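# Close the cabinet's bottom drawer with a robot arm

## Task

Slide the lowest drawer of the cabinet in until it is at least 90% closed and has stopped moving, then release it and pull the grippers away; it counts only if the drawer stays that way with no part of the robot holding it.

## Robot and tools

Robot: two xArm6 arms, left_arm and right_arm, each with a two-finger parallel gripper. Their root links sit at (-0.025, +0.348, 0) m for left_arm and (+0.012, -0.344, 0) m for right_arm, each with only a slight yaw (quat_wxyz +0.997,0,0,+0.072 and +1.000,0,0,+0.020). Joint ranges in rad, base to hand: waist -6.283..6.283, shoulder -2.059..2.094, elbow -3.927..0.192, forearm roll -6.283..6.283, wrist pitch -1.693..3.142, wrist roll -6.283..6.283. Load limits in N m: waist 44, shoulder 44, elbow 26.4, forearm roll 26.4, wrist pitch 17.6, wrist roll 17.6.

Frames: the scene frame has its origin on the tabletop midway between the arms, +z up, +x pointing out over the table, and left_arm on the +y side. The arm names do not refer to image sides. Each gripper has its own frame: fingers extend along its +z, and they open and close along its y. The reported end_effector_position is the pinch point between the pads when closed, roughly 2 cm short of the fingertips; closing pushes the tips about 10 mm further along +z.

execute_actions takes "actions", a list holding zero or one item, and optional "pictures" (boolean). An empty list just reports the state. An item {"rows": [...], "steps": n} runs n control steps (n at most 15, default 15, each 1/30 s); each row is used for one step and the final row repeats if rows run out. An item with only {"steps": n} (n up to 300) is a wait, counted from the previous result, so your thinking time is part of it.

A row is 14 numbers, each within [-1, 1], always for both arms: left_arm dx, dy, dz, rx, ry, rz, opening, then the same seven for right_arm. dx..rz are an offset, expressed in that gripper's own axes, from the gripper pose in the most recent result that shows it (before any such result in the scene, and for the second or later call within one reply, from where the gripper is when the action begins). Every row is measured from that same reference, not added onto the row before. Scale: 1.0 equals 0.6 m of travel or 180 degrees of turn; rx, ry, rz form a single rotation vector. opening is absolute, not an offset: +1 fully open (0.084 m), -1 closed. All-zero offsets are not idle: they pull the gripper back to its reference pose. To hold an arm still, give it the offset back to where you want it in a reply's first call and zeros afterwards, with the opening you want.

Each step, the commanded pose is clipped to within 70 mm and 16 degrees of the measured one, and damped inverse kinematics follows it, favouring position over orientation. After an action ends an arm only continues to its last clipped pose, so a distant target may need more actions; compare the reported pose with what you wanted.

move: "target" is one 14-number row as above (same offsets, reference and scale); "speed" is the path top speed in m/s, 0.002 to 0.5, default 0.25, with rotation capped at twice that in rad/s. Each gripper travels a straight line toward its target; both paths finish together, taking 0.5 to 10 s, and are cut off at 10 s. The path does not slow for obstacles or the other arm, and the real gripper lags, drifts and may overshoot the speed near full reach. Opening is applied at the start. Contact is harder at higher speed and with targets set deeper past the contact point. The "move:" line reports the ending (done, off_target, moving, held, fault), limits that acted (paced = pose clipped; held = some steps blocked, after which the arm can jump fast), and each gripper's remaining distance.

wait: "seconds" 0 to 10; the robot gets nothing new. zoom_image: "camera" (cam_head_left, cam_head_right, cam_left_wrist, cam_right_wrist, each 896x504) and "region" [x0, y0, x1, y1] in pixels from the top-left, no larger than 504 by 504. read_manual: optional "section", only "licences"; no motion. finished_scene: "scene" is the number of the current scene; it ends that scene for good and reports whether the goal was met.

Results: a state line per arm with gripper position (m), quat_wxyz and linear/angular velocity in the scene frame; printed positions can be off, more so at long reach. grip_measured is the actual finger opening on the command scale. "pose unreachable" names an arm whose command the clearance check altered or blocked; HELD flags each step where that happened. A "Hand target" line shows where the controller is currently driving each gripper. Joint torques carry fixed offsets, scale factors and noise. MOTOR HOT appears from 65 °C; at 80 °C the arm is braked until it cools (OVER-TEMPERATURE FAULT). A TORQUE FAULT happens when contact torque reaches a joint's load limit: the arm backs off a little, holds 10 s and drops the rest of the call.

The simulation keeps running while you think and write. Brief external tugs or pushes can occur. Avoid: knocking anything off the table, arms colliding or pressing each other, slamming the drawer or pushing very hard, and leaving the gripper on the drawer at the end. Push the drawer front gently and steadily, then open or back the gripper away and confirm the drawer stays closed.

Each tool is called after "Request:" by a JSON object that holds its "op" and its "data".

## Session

Request:
{"op": "execute_actions", "data": {"actions": []}}

Scene clock: 0.00 s of 3900.00 s.
left_arm: end_effector_position=(-0.0024, +0.7823, +0.3290) grip_measured=+1.00 end_effector_quat_wxyz=(-0.359, +0.719, -0.158, -0.574) end_effector_velocity=(-0.001, -0.000, -0.001) end_effector_angular_velocity=(-0.001, +0.001, +0.002) | right_arm: end_effector_position=(+0.3875, -0.7265, +0.2070) grip_measured=+1.00 end_effector_quat_wxyz=(-0.341, +0.696, -0.413, +0.479) end_effector_velocity=(+0.000, +0.000, +0.000) end_effector_angular_velocity=(-0.001, -0.001, +0.001)
Joint positions: left_arm=[ 0.805 -0.34  -0.549  1.602  1.399  0.551  0.084] | right_arm=[-1.206  0.144 -0.87   1.593  1.126 -1.216  0.084]
Joint velocities: left_arm=[ 0.001  0.001  0.001 -0.001  0.001 -0.     0.   ] | right_arm=[ 0.    -0.001  0.     0.001  0.    -0.001  0.   ]
Joint torques (N m, as the arm reports them, + toward a larger angle): no reading
Motor temperatures (°C, as the motors report them): left_arm=[32 31 30 35 32 31] | right_arm=[30 31 28 30 29 33]
Hand target (left_arm): -0.002, +0.782, +0.329; -0.359, +0.719, -0.158, -0.574
Hand target (right_arm): +0.387, -0.727, +0.207; -0.341, +0.696, -0.413, +0.479

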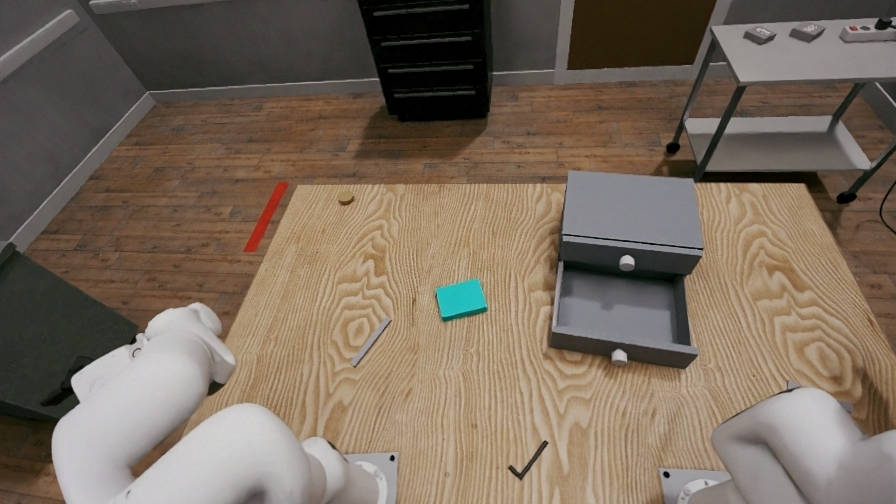

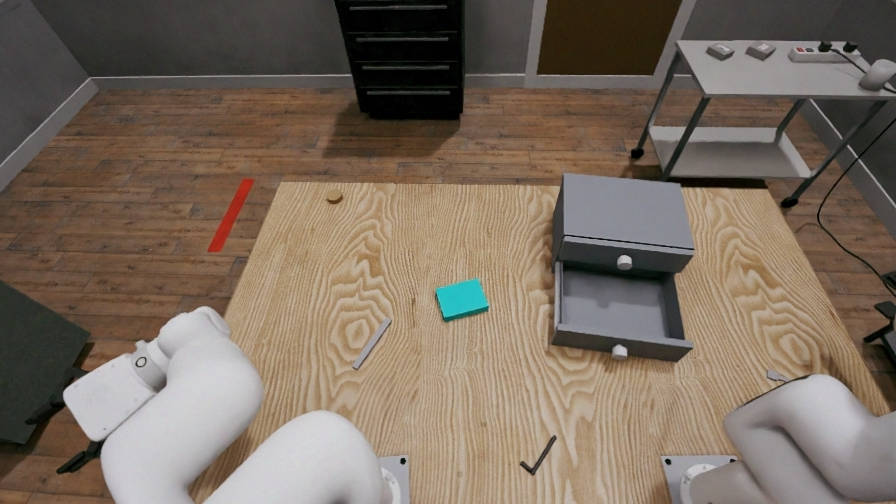

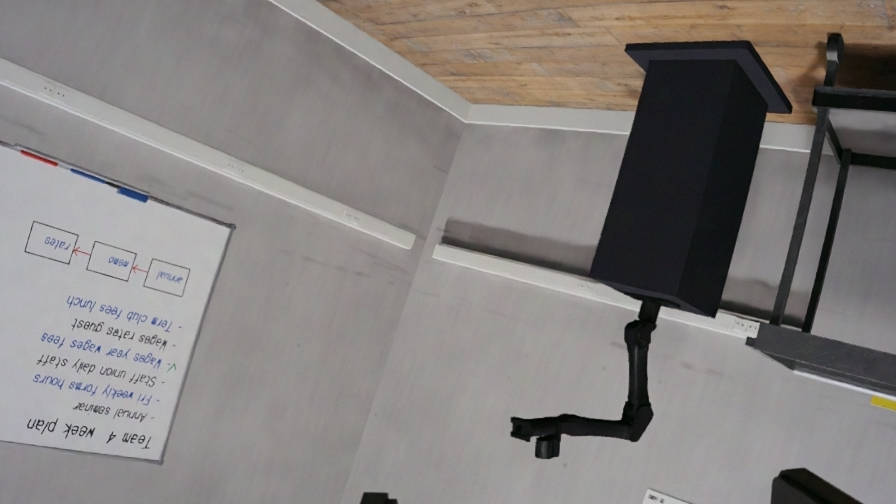

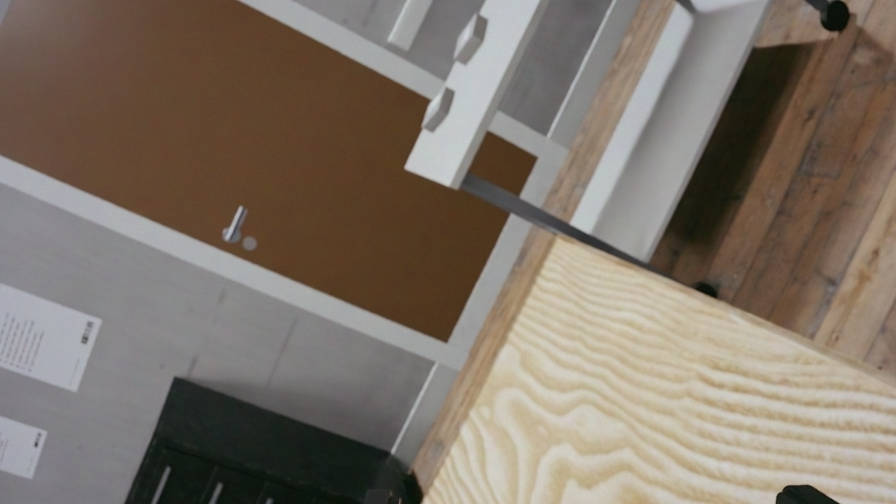

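Request:
{"op": "move", "data": {"target": [0, 0, 0, 0, 0, 0, 1, -0.589, -0.656, -0.201, -0.398, -0.067, 0.138, -1], "speed": 0.4}}

Scene clock: 24.27 s of 3900.00 s.
left_arm: end_effector_position=(-0.0024, +0.7823, +0.3290) grip_measured=+1.00 end_effector_quat_wxyz=(-0.359, +0.719, -0.158, -0.574) end_effector_velocity=(+0.001, +0.000, -0.000) end_effector_angular_velocity=(-0.000, -0.001, -0.002) | right_arm: end_effector_position=(+0.3000, -0.2501, +0.4500) grip_measured=-1.00 end_effector_quat_wxyz=(-0.002, +0.706, -0.709, +0.004) end_effector_velocity=(+0.001, +0.001, -0.000) end_effector_angular_velocity=(-0.005, +0.011, +0.001)
Joint positions: left_arm=[ 0.805 -0.34  -0.549  1.602  1.399  0.551  0.084] | right_arm=[ 0.279 -0.497 -1.319 -0.006  1.809  1.892  0.   ]
Joint velocities: left_arm=[-0.001 -0.    -0.     0.    -0.001 -0.    -0.   ] | right_arm=[ 0.005  0.014 -0.012 -0.002  0.01   0.003  0.   ]
Joint torques (N m, as the arm reports them, + toward a larger angle): left_arm=[ -0.48 -12.75 -23.48   1.41   0.74   0.74] | right_arm=[ -0.18  -3.01 -11.13  -0.18  -0.36   0.61]
Motor temperatures (°C, as the motors report them): left_arm=[32 31 32 35 32 31] | right_arm=[30 31 30 30 29 33]
Hand target (left_arm): -0.002, +0.782, +0.329; -0.359, +0.719, -0.158, -0.574
Hand target (right_arm): +0.300, -0.250, +0.450; -0.001, +0.706, -0.708, +0.004
Off the commanded pose (left_arm): 0.000 m, 0 deg.
Off the commanded pose (right_arm): 0.001 m, 0 deg.
After step 90, 18.60 s passed at rest.
move: done; limits=paced

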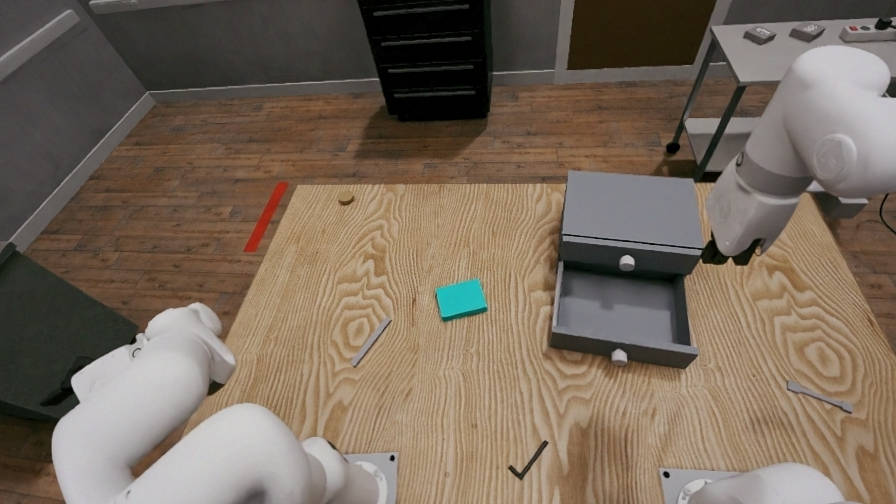

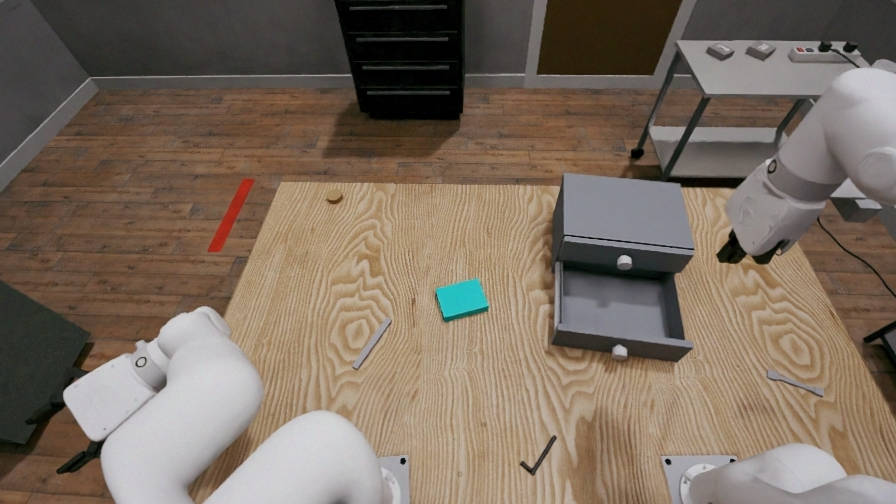

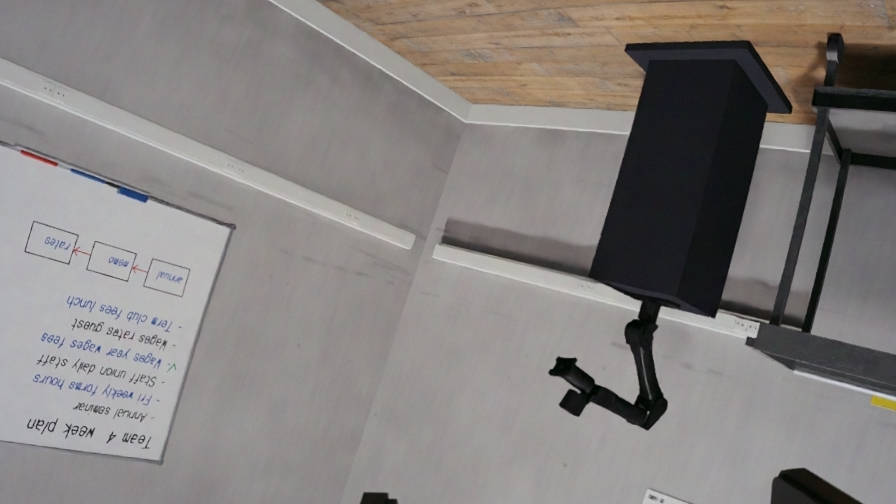

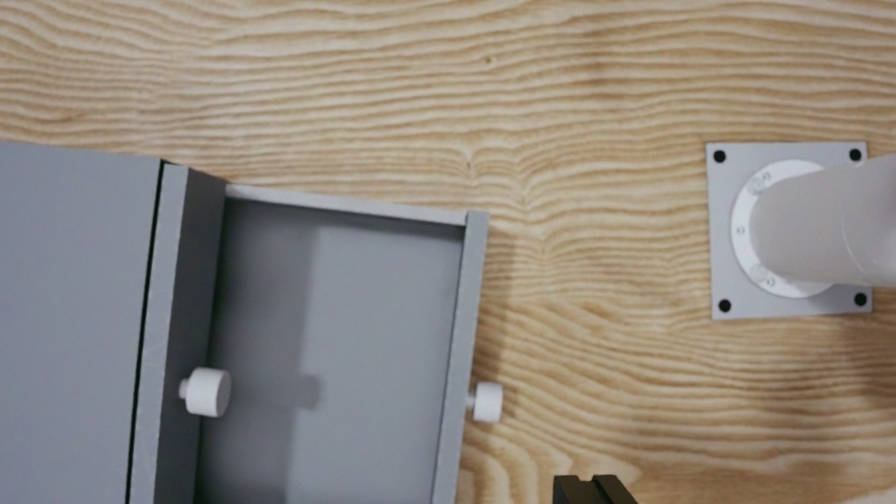

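Request:
{"op": "move", "data": {"target": [0, 0, 0, 0, 0, 0, 1, 0.007, 0.073, 0.5, 0.167, 0, 0, -1]}}

Request:
{"op": "move", "data": {"target": [0, 0, 0, 0, 0, 0, 1, 0, 0.067, 0.115, 0, 0, 0, -1]}}

Request:
{"op": "move", "data": {"target": [0, 0, 0, 0, 0, 0, 1, 0.054, -0.346, 0.2, 0, 0, 0, -1], "speed": 0.08}}

Scene clock: 43.57 s of 3900.00 s.
left_arm: end_effector_position=(-0.0024, +0.7823, +0.3290) grip_measured=+1.00 end_effector_quat_wxyz=(-0.359, +0.719, -0.158, -0.574) end_effector_velocity=(-0.000, -0.000, +0.000) end_effector_angular_velocity=(+0.000, +0.001, +0.001) | right_arm: end_effector_position=(+0.2577, -0.2540, +0.1503) grip_measured=-1.00 end_effector_quat_wxyz=(-0.186, +0.682, -0.682, +0.187) end_effector_velocity=(-0.000, -0.001, -0.004) end_effector_angular_velocity=(-0.001, -0.002, -0.006)
Joint positions: left_arm=[ 0.805 -0.34  -0.549  1.602  1.399  0.551  0.084] | right_arm=[ 0.488 -1.39   0.136 -0.361  0.817  2.289  0.   ]
Joint velocities: left_arm=[ 0.    -0.     0.    -0.     0.001  0.     0.   ] | right_arm=[ 0.001 -0.001  0.01  -0.01  -0.008  0.015  0.   ]
Joint torques (N m, as the arm reports them, + toward a larger angle): left_arm=[ -0.37 -12.86 -23.43   1.17   0.75   0.69] | right_arm=[  0.02   4.3  -13.08  -0.1   -0.69   0.53]
Motor temperatures (°C, as the motors report them): left_arm=[32 31 33 35 32 31] | right_arm=[30 31 31 30 29 33]
Hand target (left_arm): -0.002, +0.782, +0.329; -0.359, +0.719, -0.158, -0.574
Hand target (right_arm): +0.258, -0.254, +0.150; -0.186, +0.682, -0.682, +0.187
Off the commanded pose (left_arm): 0.000 m, 0 deg.
Off the commanded pose (right_arm): 0.002 m, 0 deg.
After step 90, 14.47 s passed at rest.
move: done

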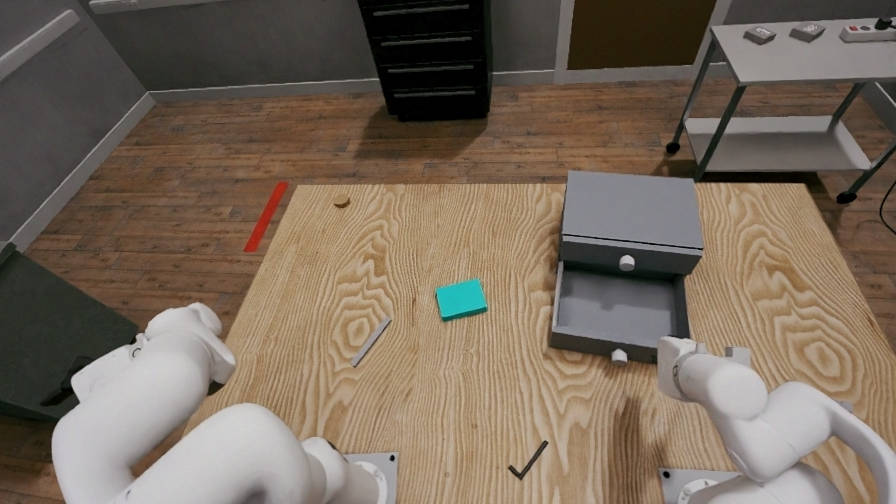

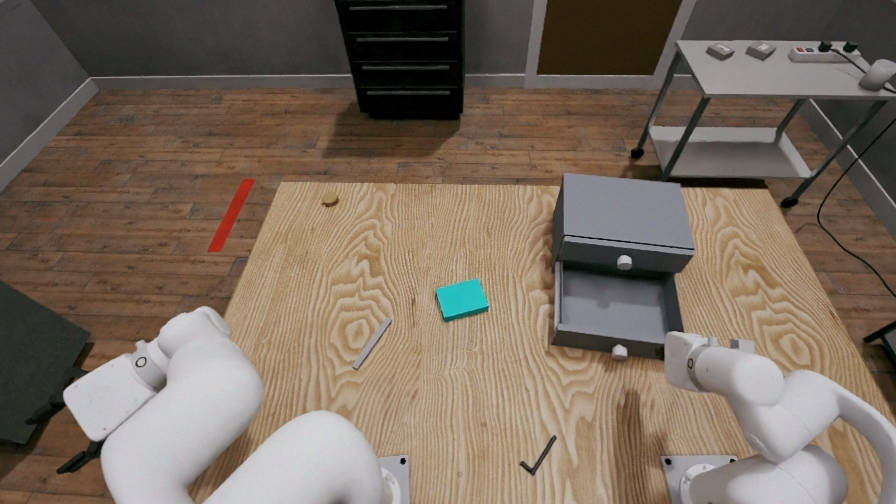

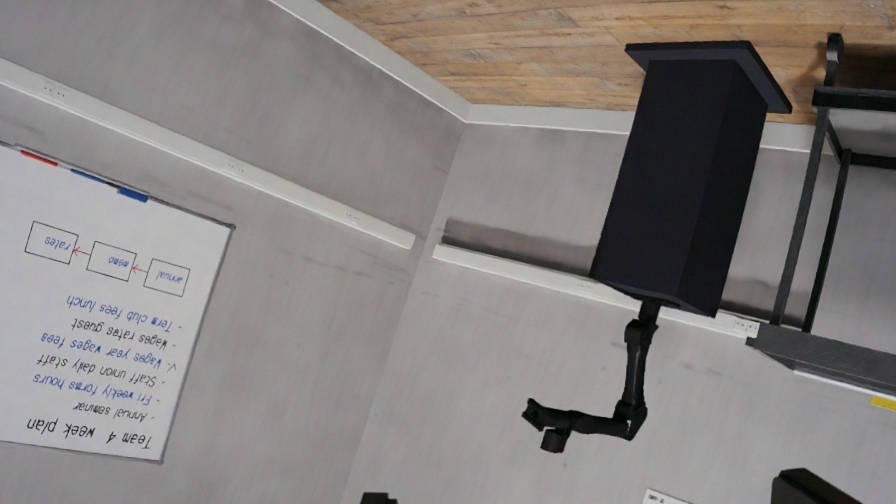

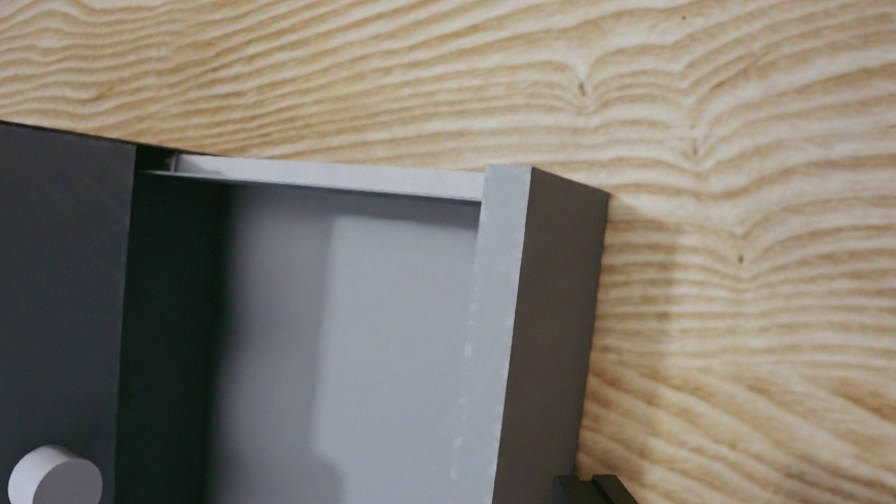

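Scene clock: 44.27 s of 3900.00 s.
left_arm: end_effector_position=(-0.0024, +0.7823, +0.3290) grip_measured=+1.00 end_effector_quat_wxyz=(-0.359, +0.719, -0.158, -0.574) end_effector_velocity=(-0.001, +0.000, +0.000) end_effector_angular_velocity=(+0.001, +0.000, +0.001) | right_arm: end_effector_position=(+0.2578, -0.2539, +0.1496) grip_measured=-1.00 end_effector_quat_wxyz=(-0.186, +0.682, -0.682, +0.187) end_effector_velocity=(-0.000, -0.000, -0.001) end_effector_angular_velocity=(-0.004, +0.003, +0.003)
Joint positions: left_arm=[ 0.805 -0.34  -0.549  1.602  1.399  0.551  0.084] | right_arm=[ 0.487 -1.39   0.138 -0.362  0.814  2.29   0.   ]
Joint velocities: left_arm=[ 0.001 -0.001 -0.     0.     0.     0.    -0.   ] | right_arm=[ 0.     0.001  0.002 -0.001  0.001 -0.003  0.   ]
Joint torques (N m, as the arm reports them, + toward a larger angle): left_arm=[ -0.32 -13.   -23.42   1.24   0.81   0.77] | right_arm=[ -0.13   4.22 -13.15  -0.23  -0.67   0.46]
Motor temperatures (°C, as the motors report them): left_arm=[32 31 33 35 32 31] | right_arm=[30 31 31 30 29 33]
Hand target (left_arm): -0.002, +0.782, +0.329; -0.359, +0.719, -0.158, -0.574
Hand target (right_arm): +0.258, -0.254, +0.150; -0.186, +0.682, -0.682, +0.187
Off the commanded pose (left_arm): 0.000 m, 0 deg.
Off the commanded pose (right_arm): 0.079 m, 0 deg; position clipped at the last step of the last action.
move: held (right_arm); limits=paced,held; held on 18 of 21 steps (right_arm), including the last (right_arm)
pose unreachable (right arm): on one or more control steps of this call this arm could not follow its commanded pose, so it was not sent that pose on those steps. On the call's last step it was still not sent that pose. It may still have moved: this result reports where it is.
cause: the commanded pose would bring two parts of the arm too close to each other (joints 2 (shoulder) to 5 (wrist pitch) lie between them).

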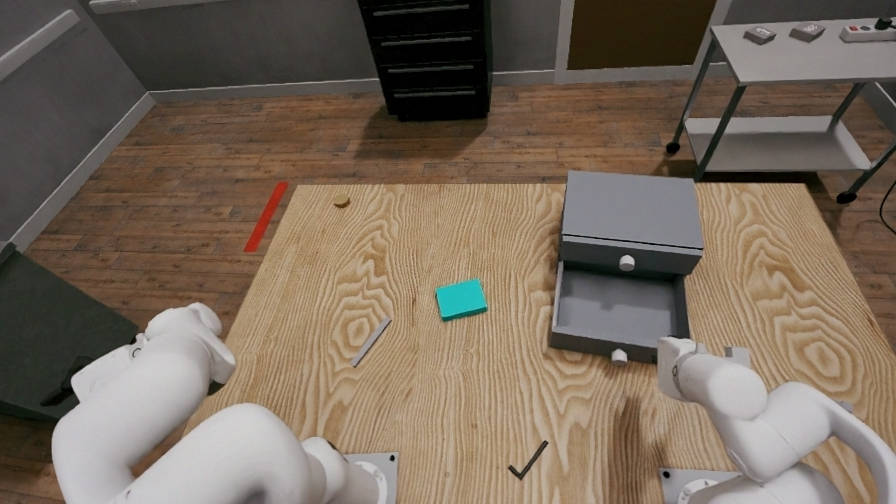

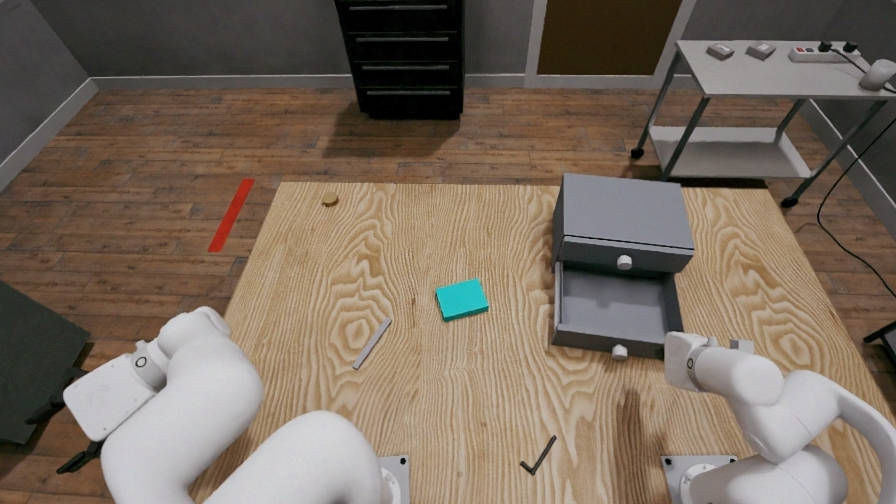

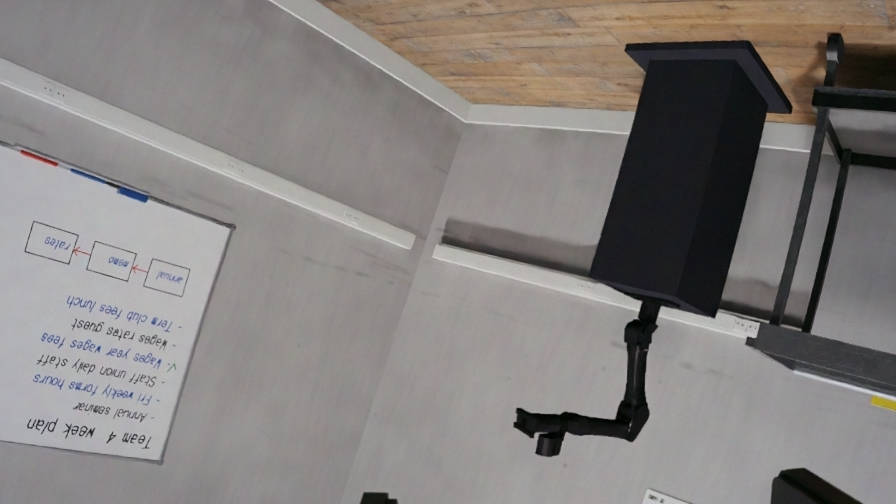

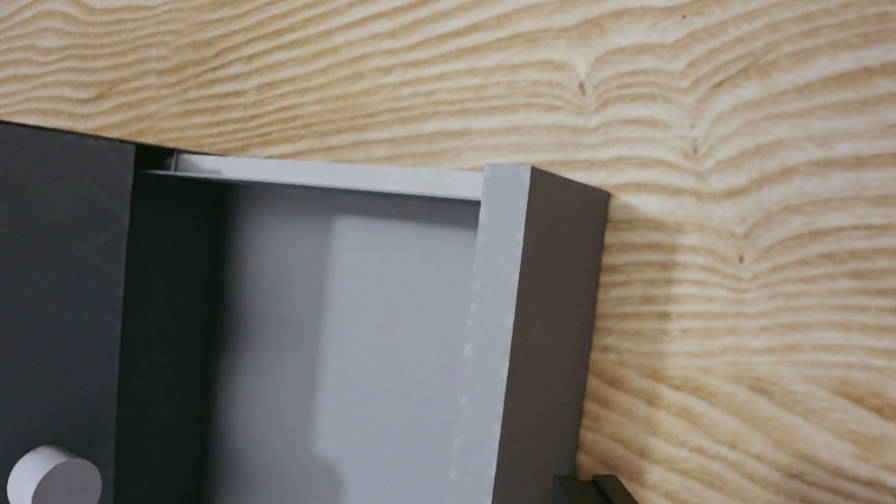

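Scene clock: 47.90 s of 3900.00 s.
left_arm: end_effector_position=(-0.0024, +0.7823, +0.3290) grip_measured=+1.00 end_effector_quat_wxyz=(-0.359, +0.719, -0.158, -0.574) end_effector_velocity=(-0.001, -0.000, -0.000) end_effector_angular_velocity=(-0.001, +0.001, +0.001) | right_arm: end_effector_position=(+0.4928, -0.2863, +0.1471) grip_measured=-1.00 end_effector_quat_wxyz=(-0.181, +0.684, -0.683, +0.183) end_effector_velocity=(+0.004, -0.001, +0.002) end_effector_angular_velocity=(+0.003, -0.004, -0.003)
Joint positions: left_arm=[ 0.805 -0.34  -0.549  1.602  1.399  0.551  0.084] | right_arm=[ 0.051 -0.094 -0.56  -0.34   0.143  1.985  0.   ]
Joint velocities: left_arm=[ 0.001  0.001  0.    -0.    -0.     0.     0.   ] | right_arm=[-0.001  0.006 -0.011  0.013  0.    -0.011  0.   ]
Joint torques (N m, as the arm reports them, + toward a larger angle): left_arm=[ -0.41 -12.74 -23.46   1.31   0.86   0.73] | right_arm=[ -6.03  -8.62 -20.25   1.25  -4.34   0.43]
Motor temperatures (°C, as the motors report them): left_arm=[32 31 33 35 32 31] | right_arm=[30 31 31 30 29 33]
Hand target (left_arm): -0.002, +0.782, +0.329; -0.359, +0.719, -0.158, -0.574
Hand target (right_arm): +0.497, -0.286, +0.151; -0.186, +0.682, -0.682, +0.186
Off the commanded pose (left_arm): 0.000 m, 0 deg.
Off the commanded pose (right_arm): 0.007 m, 1 deg.
move: off_target (right_arm)

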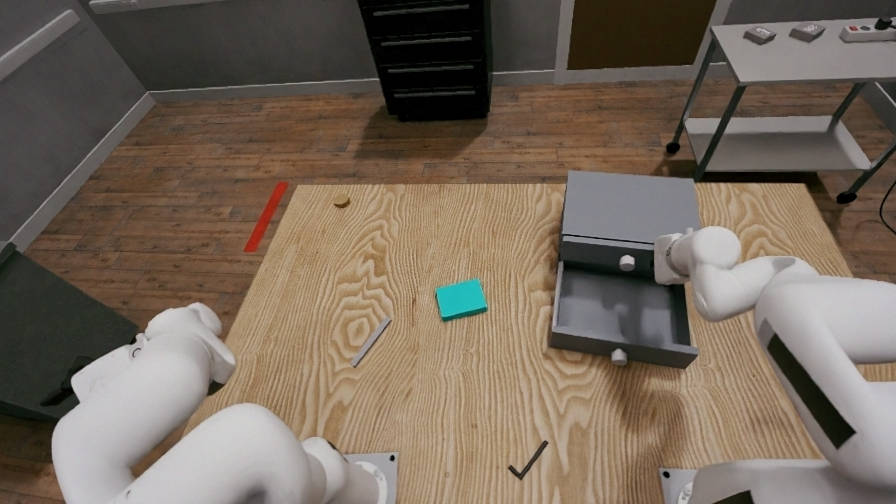

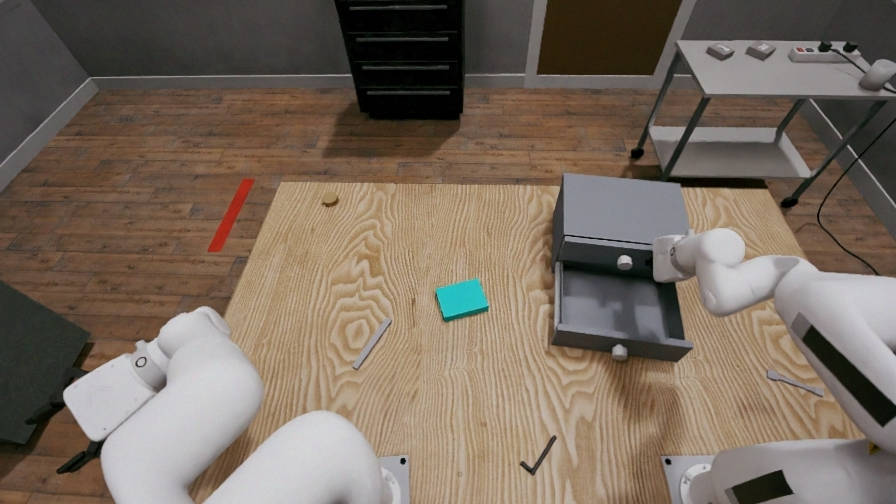

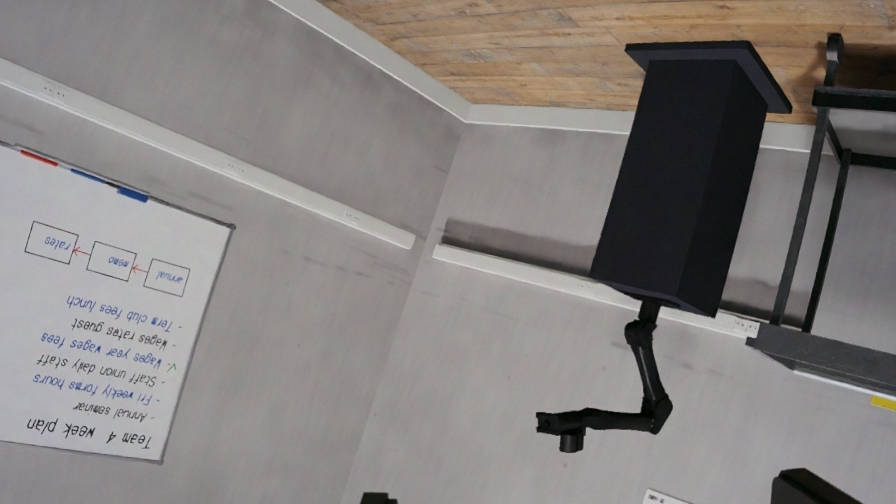

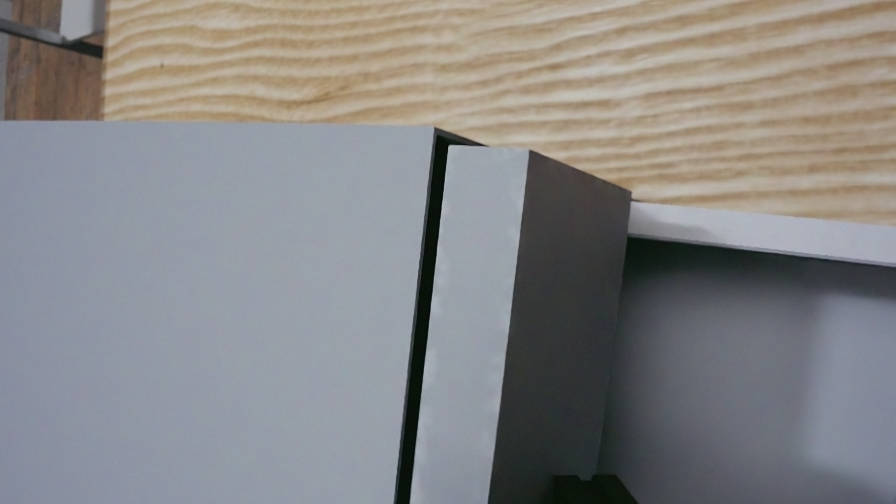

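Request:
{"op": "move", "data": {"target": [0.072, 0.409, -0.66, -0.654, 0.271, -0.494, -1, 0.417, -0.064, -0.444, 0, 0, 0, -1], "speed": 0.3}}

Scene clock: 70.47 s of 3900.00 s.
left_arm: end_effector_position=(+0.1368, +0.3446, +0.2411) grip_measured=-1.00 end_effector_quat_wxyz=(+0.177, +0.684, +0.686, +0.170) end_effector_velocity=(-0.000, -0.001, -0.000) end_effector_angular_velocity=(+0.028, +0.001, +0.017) | right_arm: end_effector_position=(+0.3936, -0.5368, +0.3977) grip_measured=-1.00 end_effector_quat_wxyz=(-0.180, +0.683, -0.684, +0.183) end_effector_velocity=(-0.000, -0.000, +0.000) end_effector_angular_velocity=(-0.001, -0.000, +0.001)
Joint positions: left_arm=[-0.158 -2.059 -0.062 -0.003  1.624 -1.588  0.   ] | right_arm=[-0.645 -0.527 -0.956  0.324  1.064  0.869  0.   ]
Joint velocities: left_arm=[-0.227  0.001 -0.001  0.141  0.    -0.194  0.   ] | right_arm=[-0.    -0.    -0.001 -0.001  0.001 -0.001  0.   ]
Joint torques (N m, as the arm reports them, + toward a larger angle): left_arm=[  0.08   6.92 -19.49  -0.02  -2.95   0.92] | right_arm=[  0.    -4.35 -12.9    0.38  -0.75   0.52]
Motor temperatures (°C, as the motors report them): left_arm=[32 31 33 35 32 31] | right_arm=[30 31 35 30 31 33]
Hand target (left_arm): +0.137, +0.345, +0.241; +0.176, +0.684, +0.687, +0.171
Hand target (right_arm): +0.394, -0.537, +0.398; -0.180, +0.683, -0.684, +0.183
Off the commanded pose (left_arm): 0.002 m, 2 deg.
Off the commanded pose (right_arm): 0.001 m, 0 deg.
joint sent to its limit (left arm) — the command would take joint 2 (shoulder) past its lower limit, so that joint was sent only as far as its limit.
After step 90, 13.57 s passed at rest.
move: done

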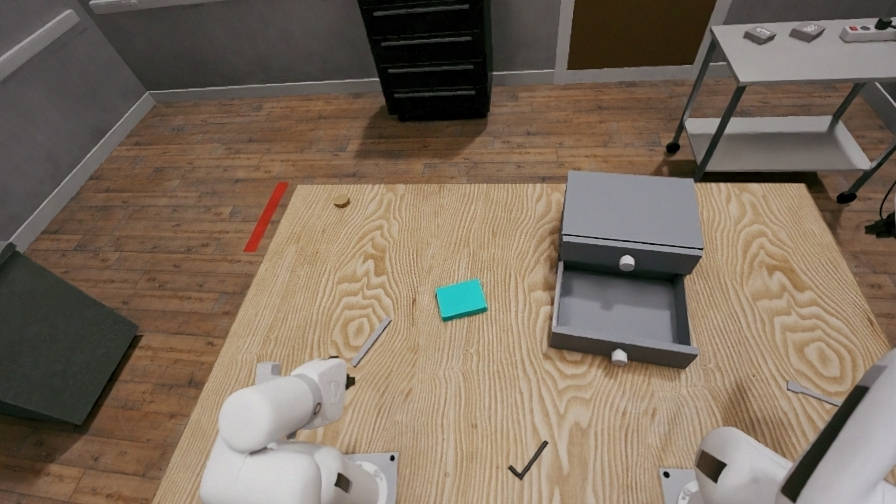

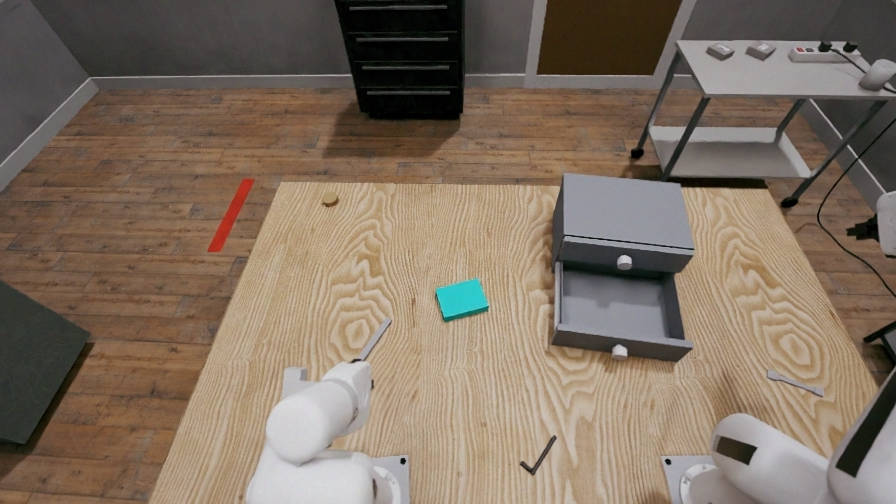

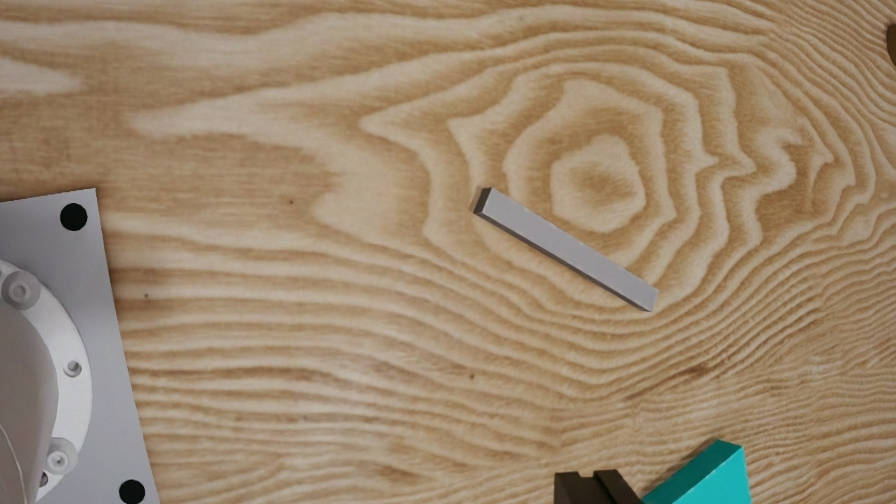

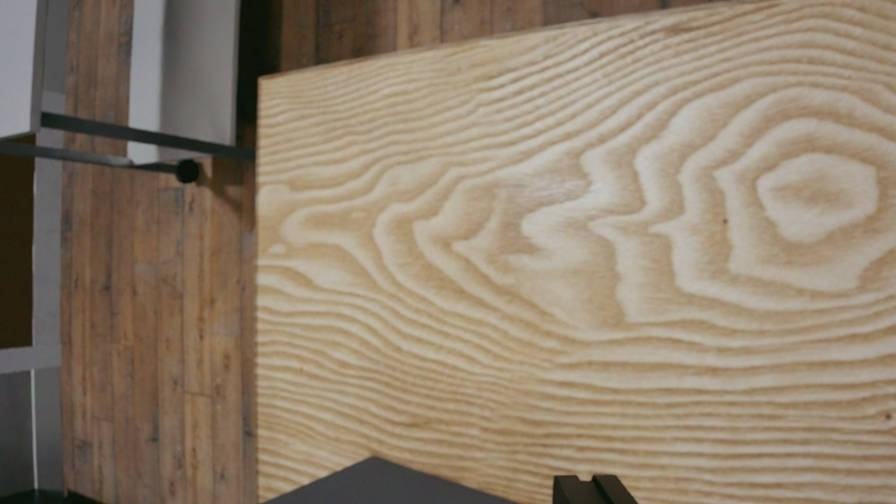

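Request:
{"op": "move", "data": {"target": [-0.732, 0.122, 0.245, 0, 0, 0, -1, 0, 0, 0, 0, 0, 0, -1], "speed": 0.3}}

Request:
{"op": "move", "data": {"target": [0, -0.067, 0.115, 0, 0, 0, -1, 0, 0, 0, 0, 0, 0, -1]}}

Scene clock: 82.10 s of 3900.00 s.
left_arm: end_effector_position=(+0.2700, -0.0978, +0.1522) grip_measured=-1.00 end_effector_quat_wxyz=(+0.180, +0.686, +0.685, +0.168) end_effector_velocity=(+0.000, -0.002, -0.002) end_effector_angular_velocity=(+0.006, +0.001, -0.000) | right_arm: end_effector_position=(+0.3936, -0.5368, +0.3977) grip_measured=-1.00 end_effector_quat_wxyz=(-0.180, +0.683, -0.684, +0.183) end_effector_velocity=(+0.000, +0.000, +0.001) end_effector_angular_velocity=(-0.001, -0.001, +0.002)
Joint positions: left_arm=[-1.262  0.156 -1.011  0.683  0.729 -3.178  0.   ] | right_arm=[-0.645 -0.527 -0.956  0.324  1.064  0.869  0.   ]
Joint velocities: left_arm=[-0.002  0.01  -0.01  -0.002  0.005  0.002  0.   ] | right_arm=[ 0.    -0.001 -0.001  0.001  0.    -0.002  0.   ]
Joint torques (N m, as the arm reports them, + toward a larger angle): left_arm=[ -0.33 -25.02 -23.52   0.15  -1.92   0.84] | right_arm=[ -0.24  -4.37 -12.83   0.32  -0.71   0.47]
Motor temperatures (°C, as the motors report them): left_arm=[32 31 33 35 32 31] | right_arm=[30 31 33 30 31 33]
Hand target (left_arm): +0.270, -0.098, +0.152; +0.179, +0.686, +0.685, +0.168
Hand target (right_arm): +0.394, -0.537, +0.398; -0.180, +0.683, -0.684, +0.183
Off the commanded pose (left_arm): 0.003 m, 0 deg.
Off the commanded pose (right_arm): 0.000 m, 0 deg.
After step 90, 6.00 s passed at rest.
move: done; limits=paced

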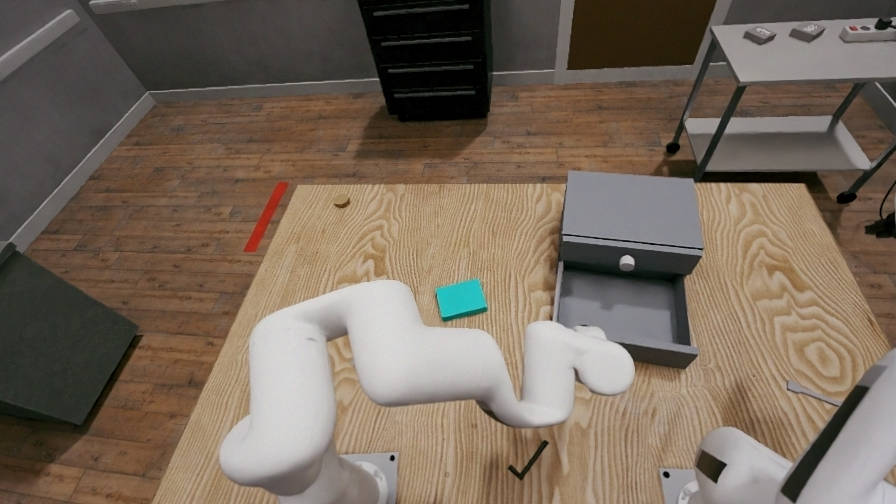

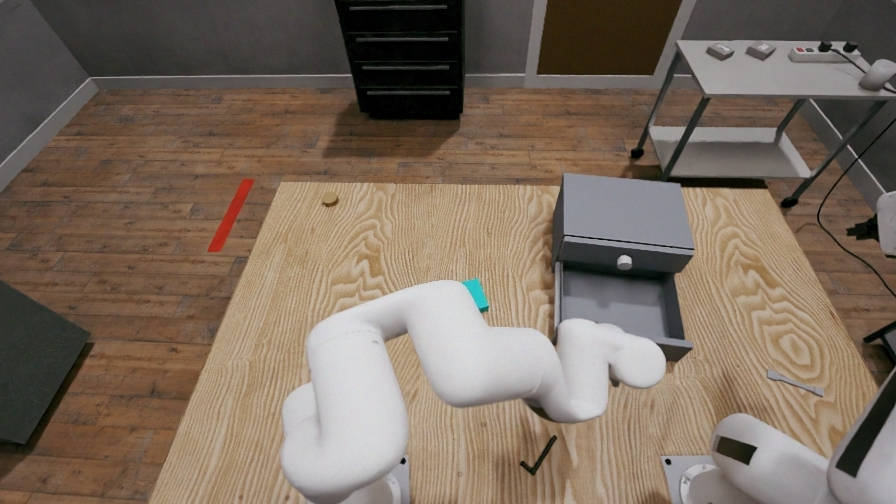

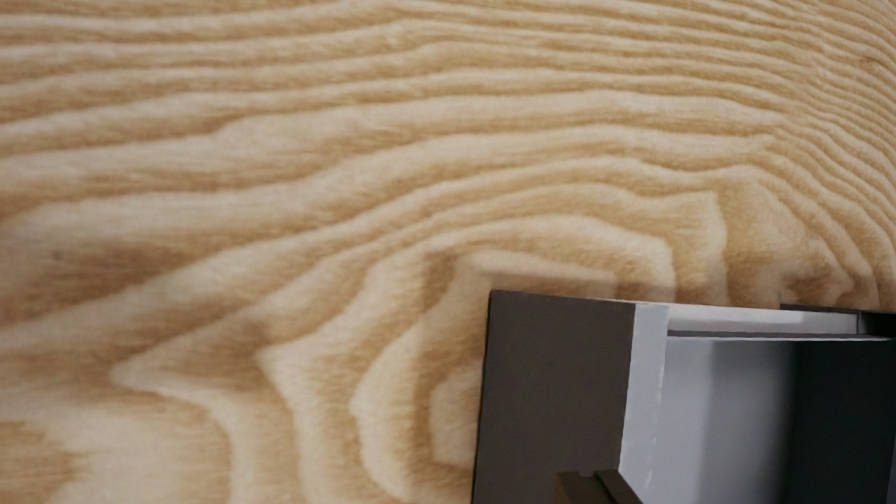

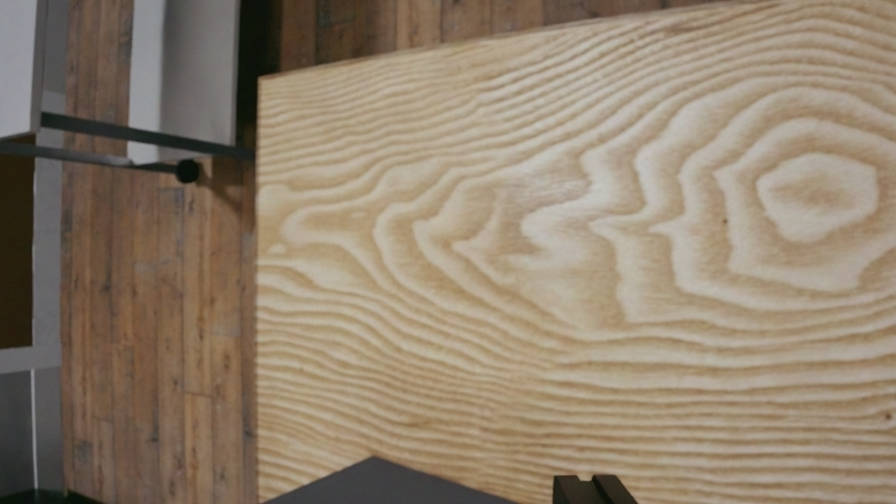

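Scene clock: 83.00 s of 3900.00 s.
left_arm: end_effector_position=(+0.2672, -0.0993, +0.0730) grip_measured=-1.00 end_effector_quat_wxyz=(+0.180, +0.686, +0.685, +0.167) end_effector_velocity=(-0.001, +0.001, -0.004) end_effector_angular_velocity=(+0.005, +0.000, -0.001) | right_arm: end_effector_position=(+0.3936, -0.5368, +0.3977) grip_measured=-1.00 end_effector_quat_wxyz=(-0.180, +0.683, -0.684, +0.183) end_effector_velocity=(-0.000, -0.000, -0.001) end_effector_angular_velocity=(-0.000, +0.001, -0.000)
Joint positions: left_arm=[-1.243  0.317 -0.99   0.848  0.587 -3.369  0.   ] | right_arm=[-0.645 -0.527 -0.956  0.324  1.064  0.869  0.   ]
Joint velocities: left_arm=[-0.001  0.008  0.002  0.009 -0.002 -0.009  0.   ] | right_arm=[-0.     0.001  0.002 -0.    -0.001 -0.001  0.   ]
Joint torques (N m, as the arm reports them, + toward a larger angle): left_arm=[ -0.52 -26.54 -21.27  -0.02  -1.74   0.78] | right_arm=[ -0.12  -4.36 -12.89   0.36  -0.75   0.54]
Motor temperatures (°C, as the motors report them): left_arm=[32 31 33 35 32 31] | right_arm=[30 31 33 30 31 33]
Hand target (left_arm): +0.267, -0.099, +0.072; +0.179, +0.686, +0.685, +0.167
Hand target (right_arm): +0.394, -0.537, +0.398; -0.180, +0.683, -0.684, +0.183
Off the commanded pose (left_arm): 0.001 m, 0 deg.
Off the commanded pose (right_arm): 0.000 m, 0 deg.
move: done

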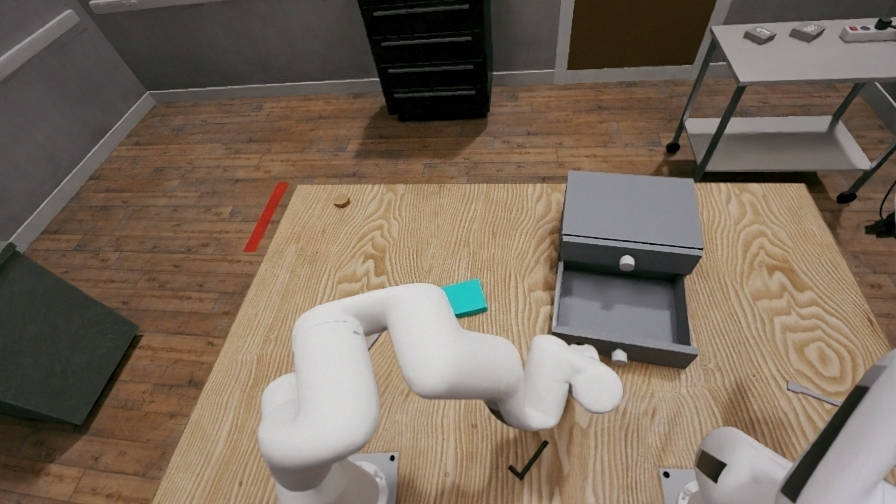

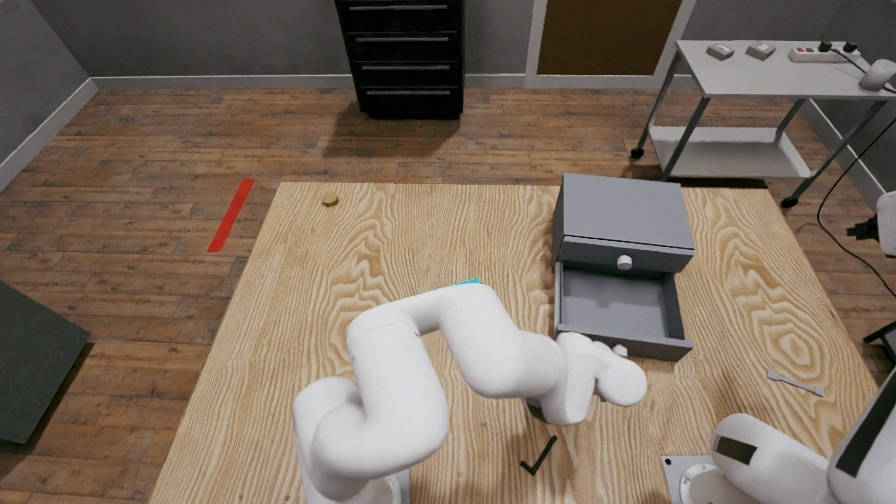

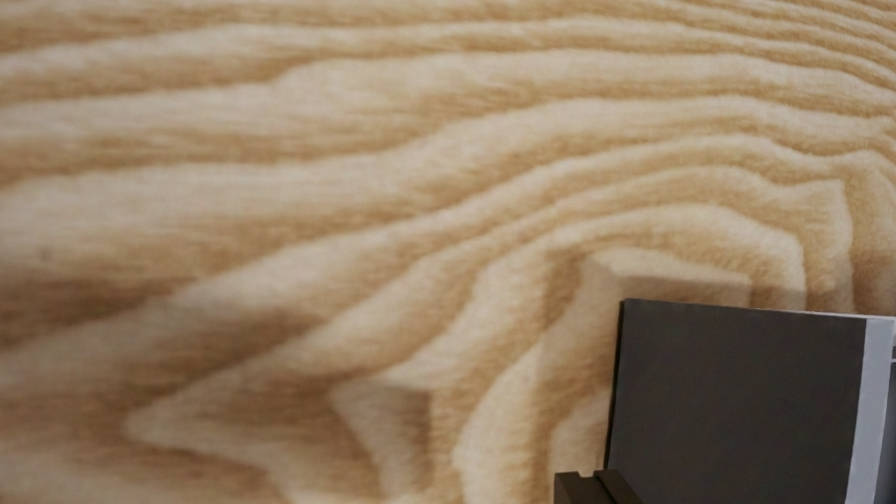

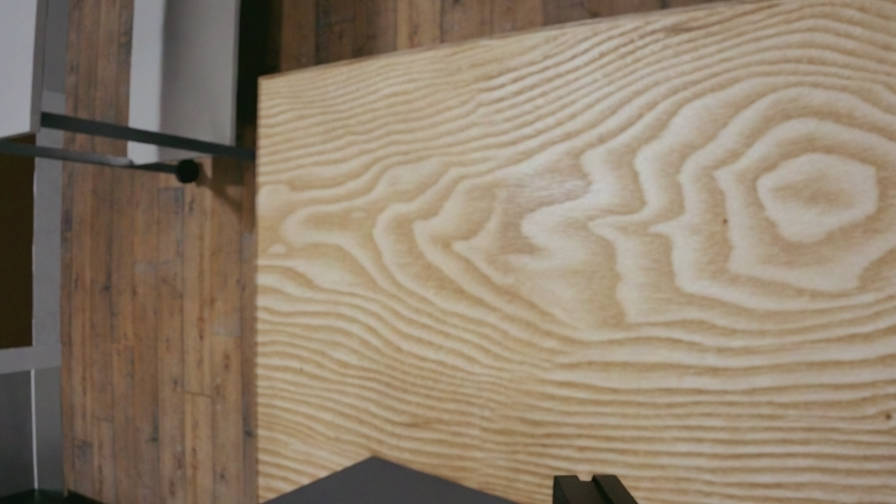

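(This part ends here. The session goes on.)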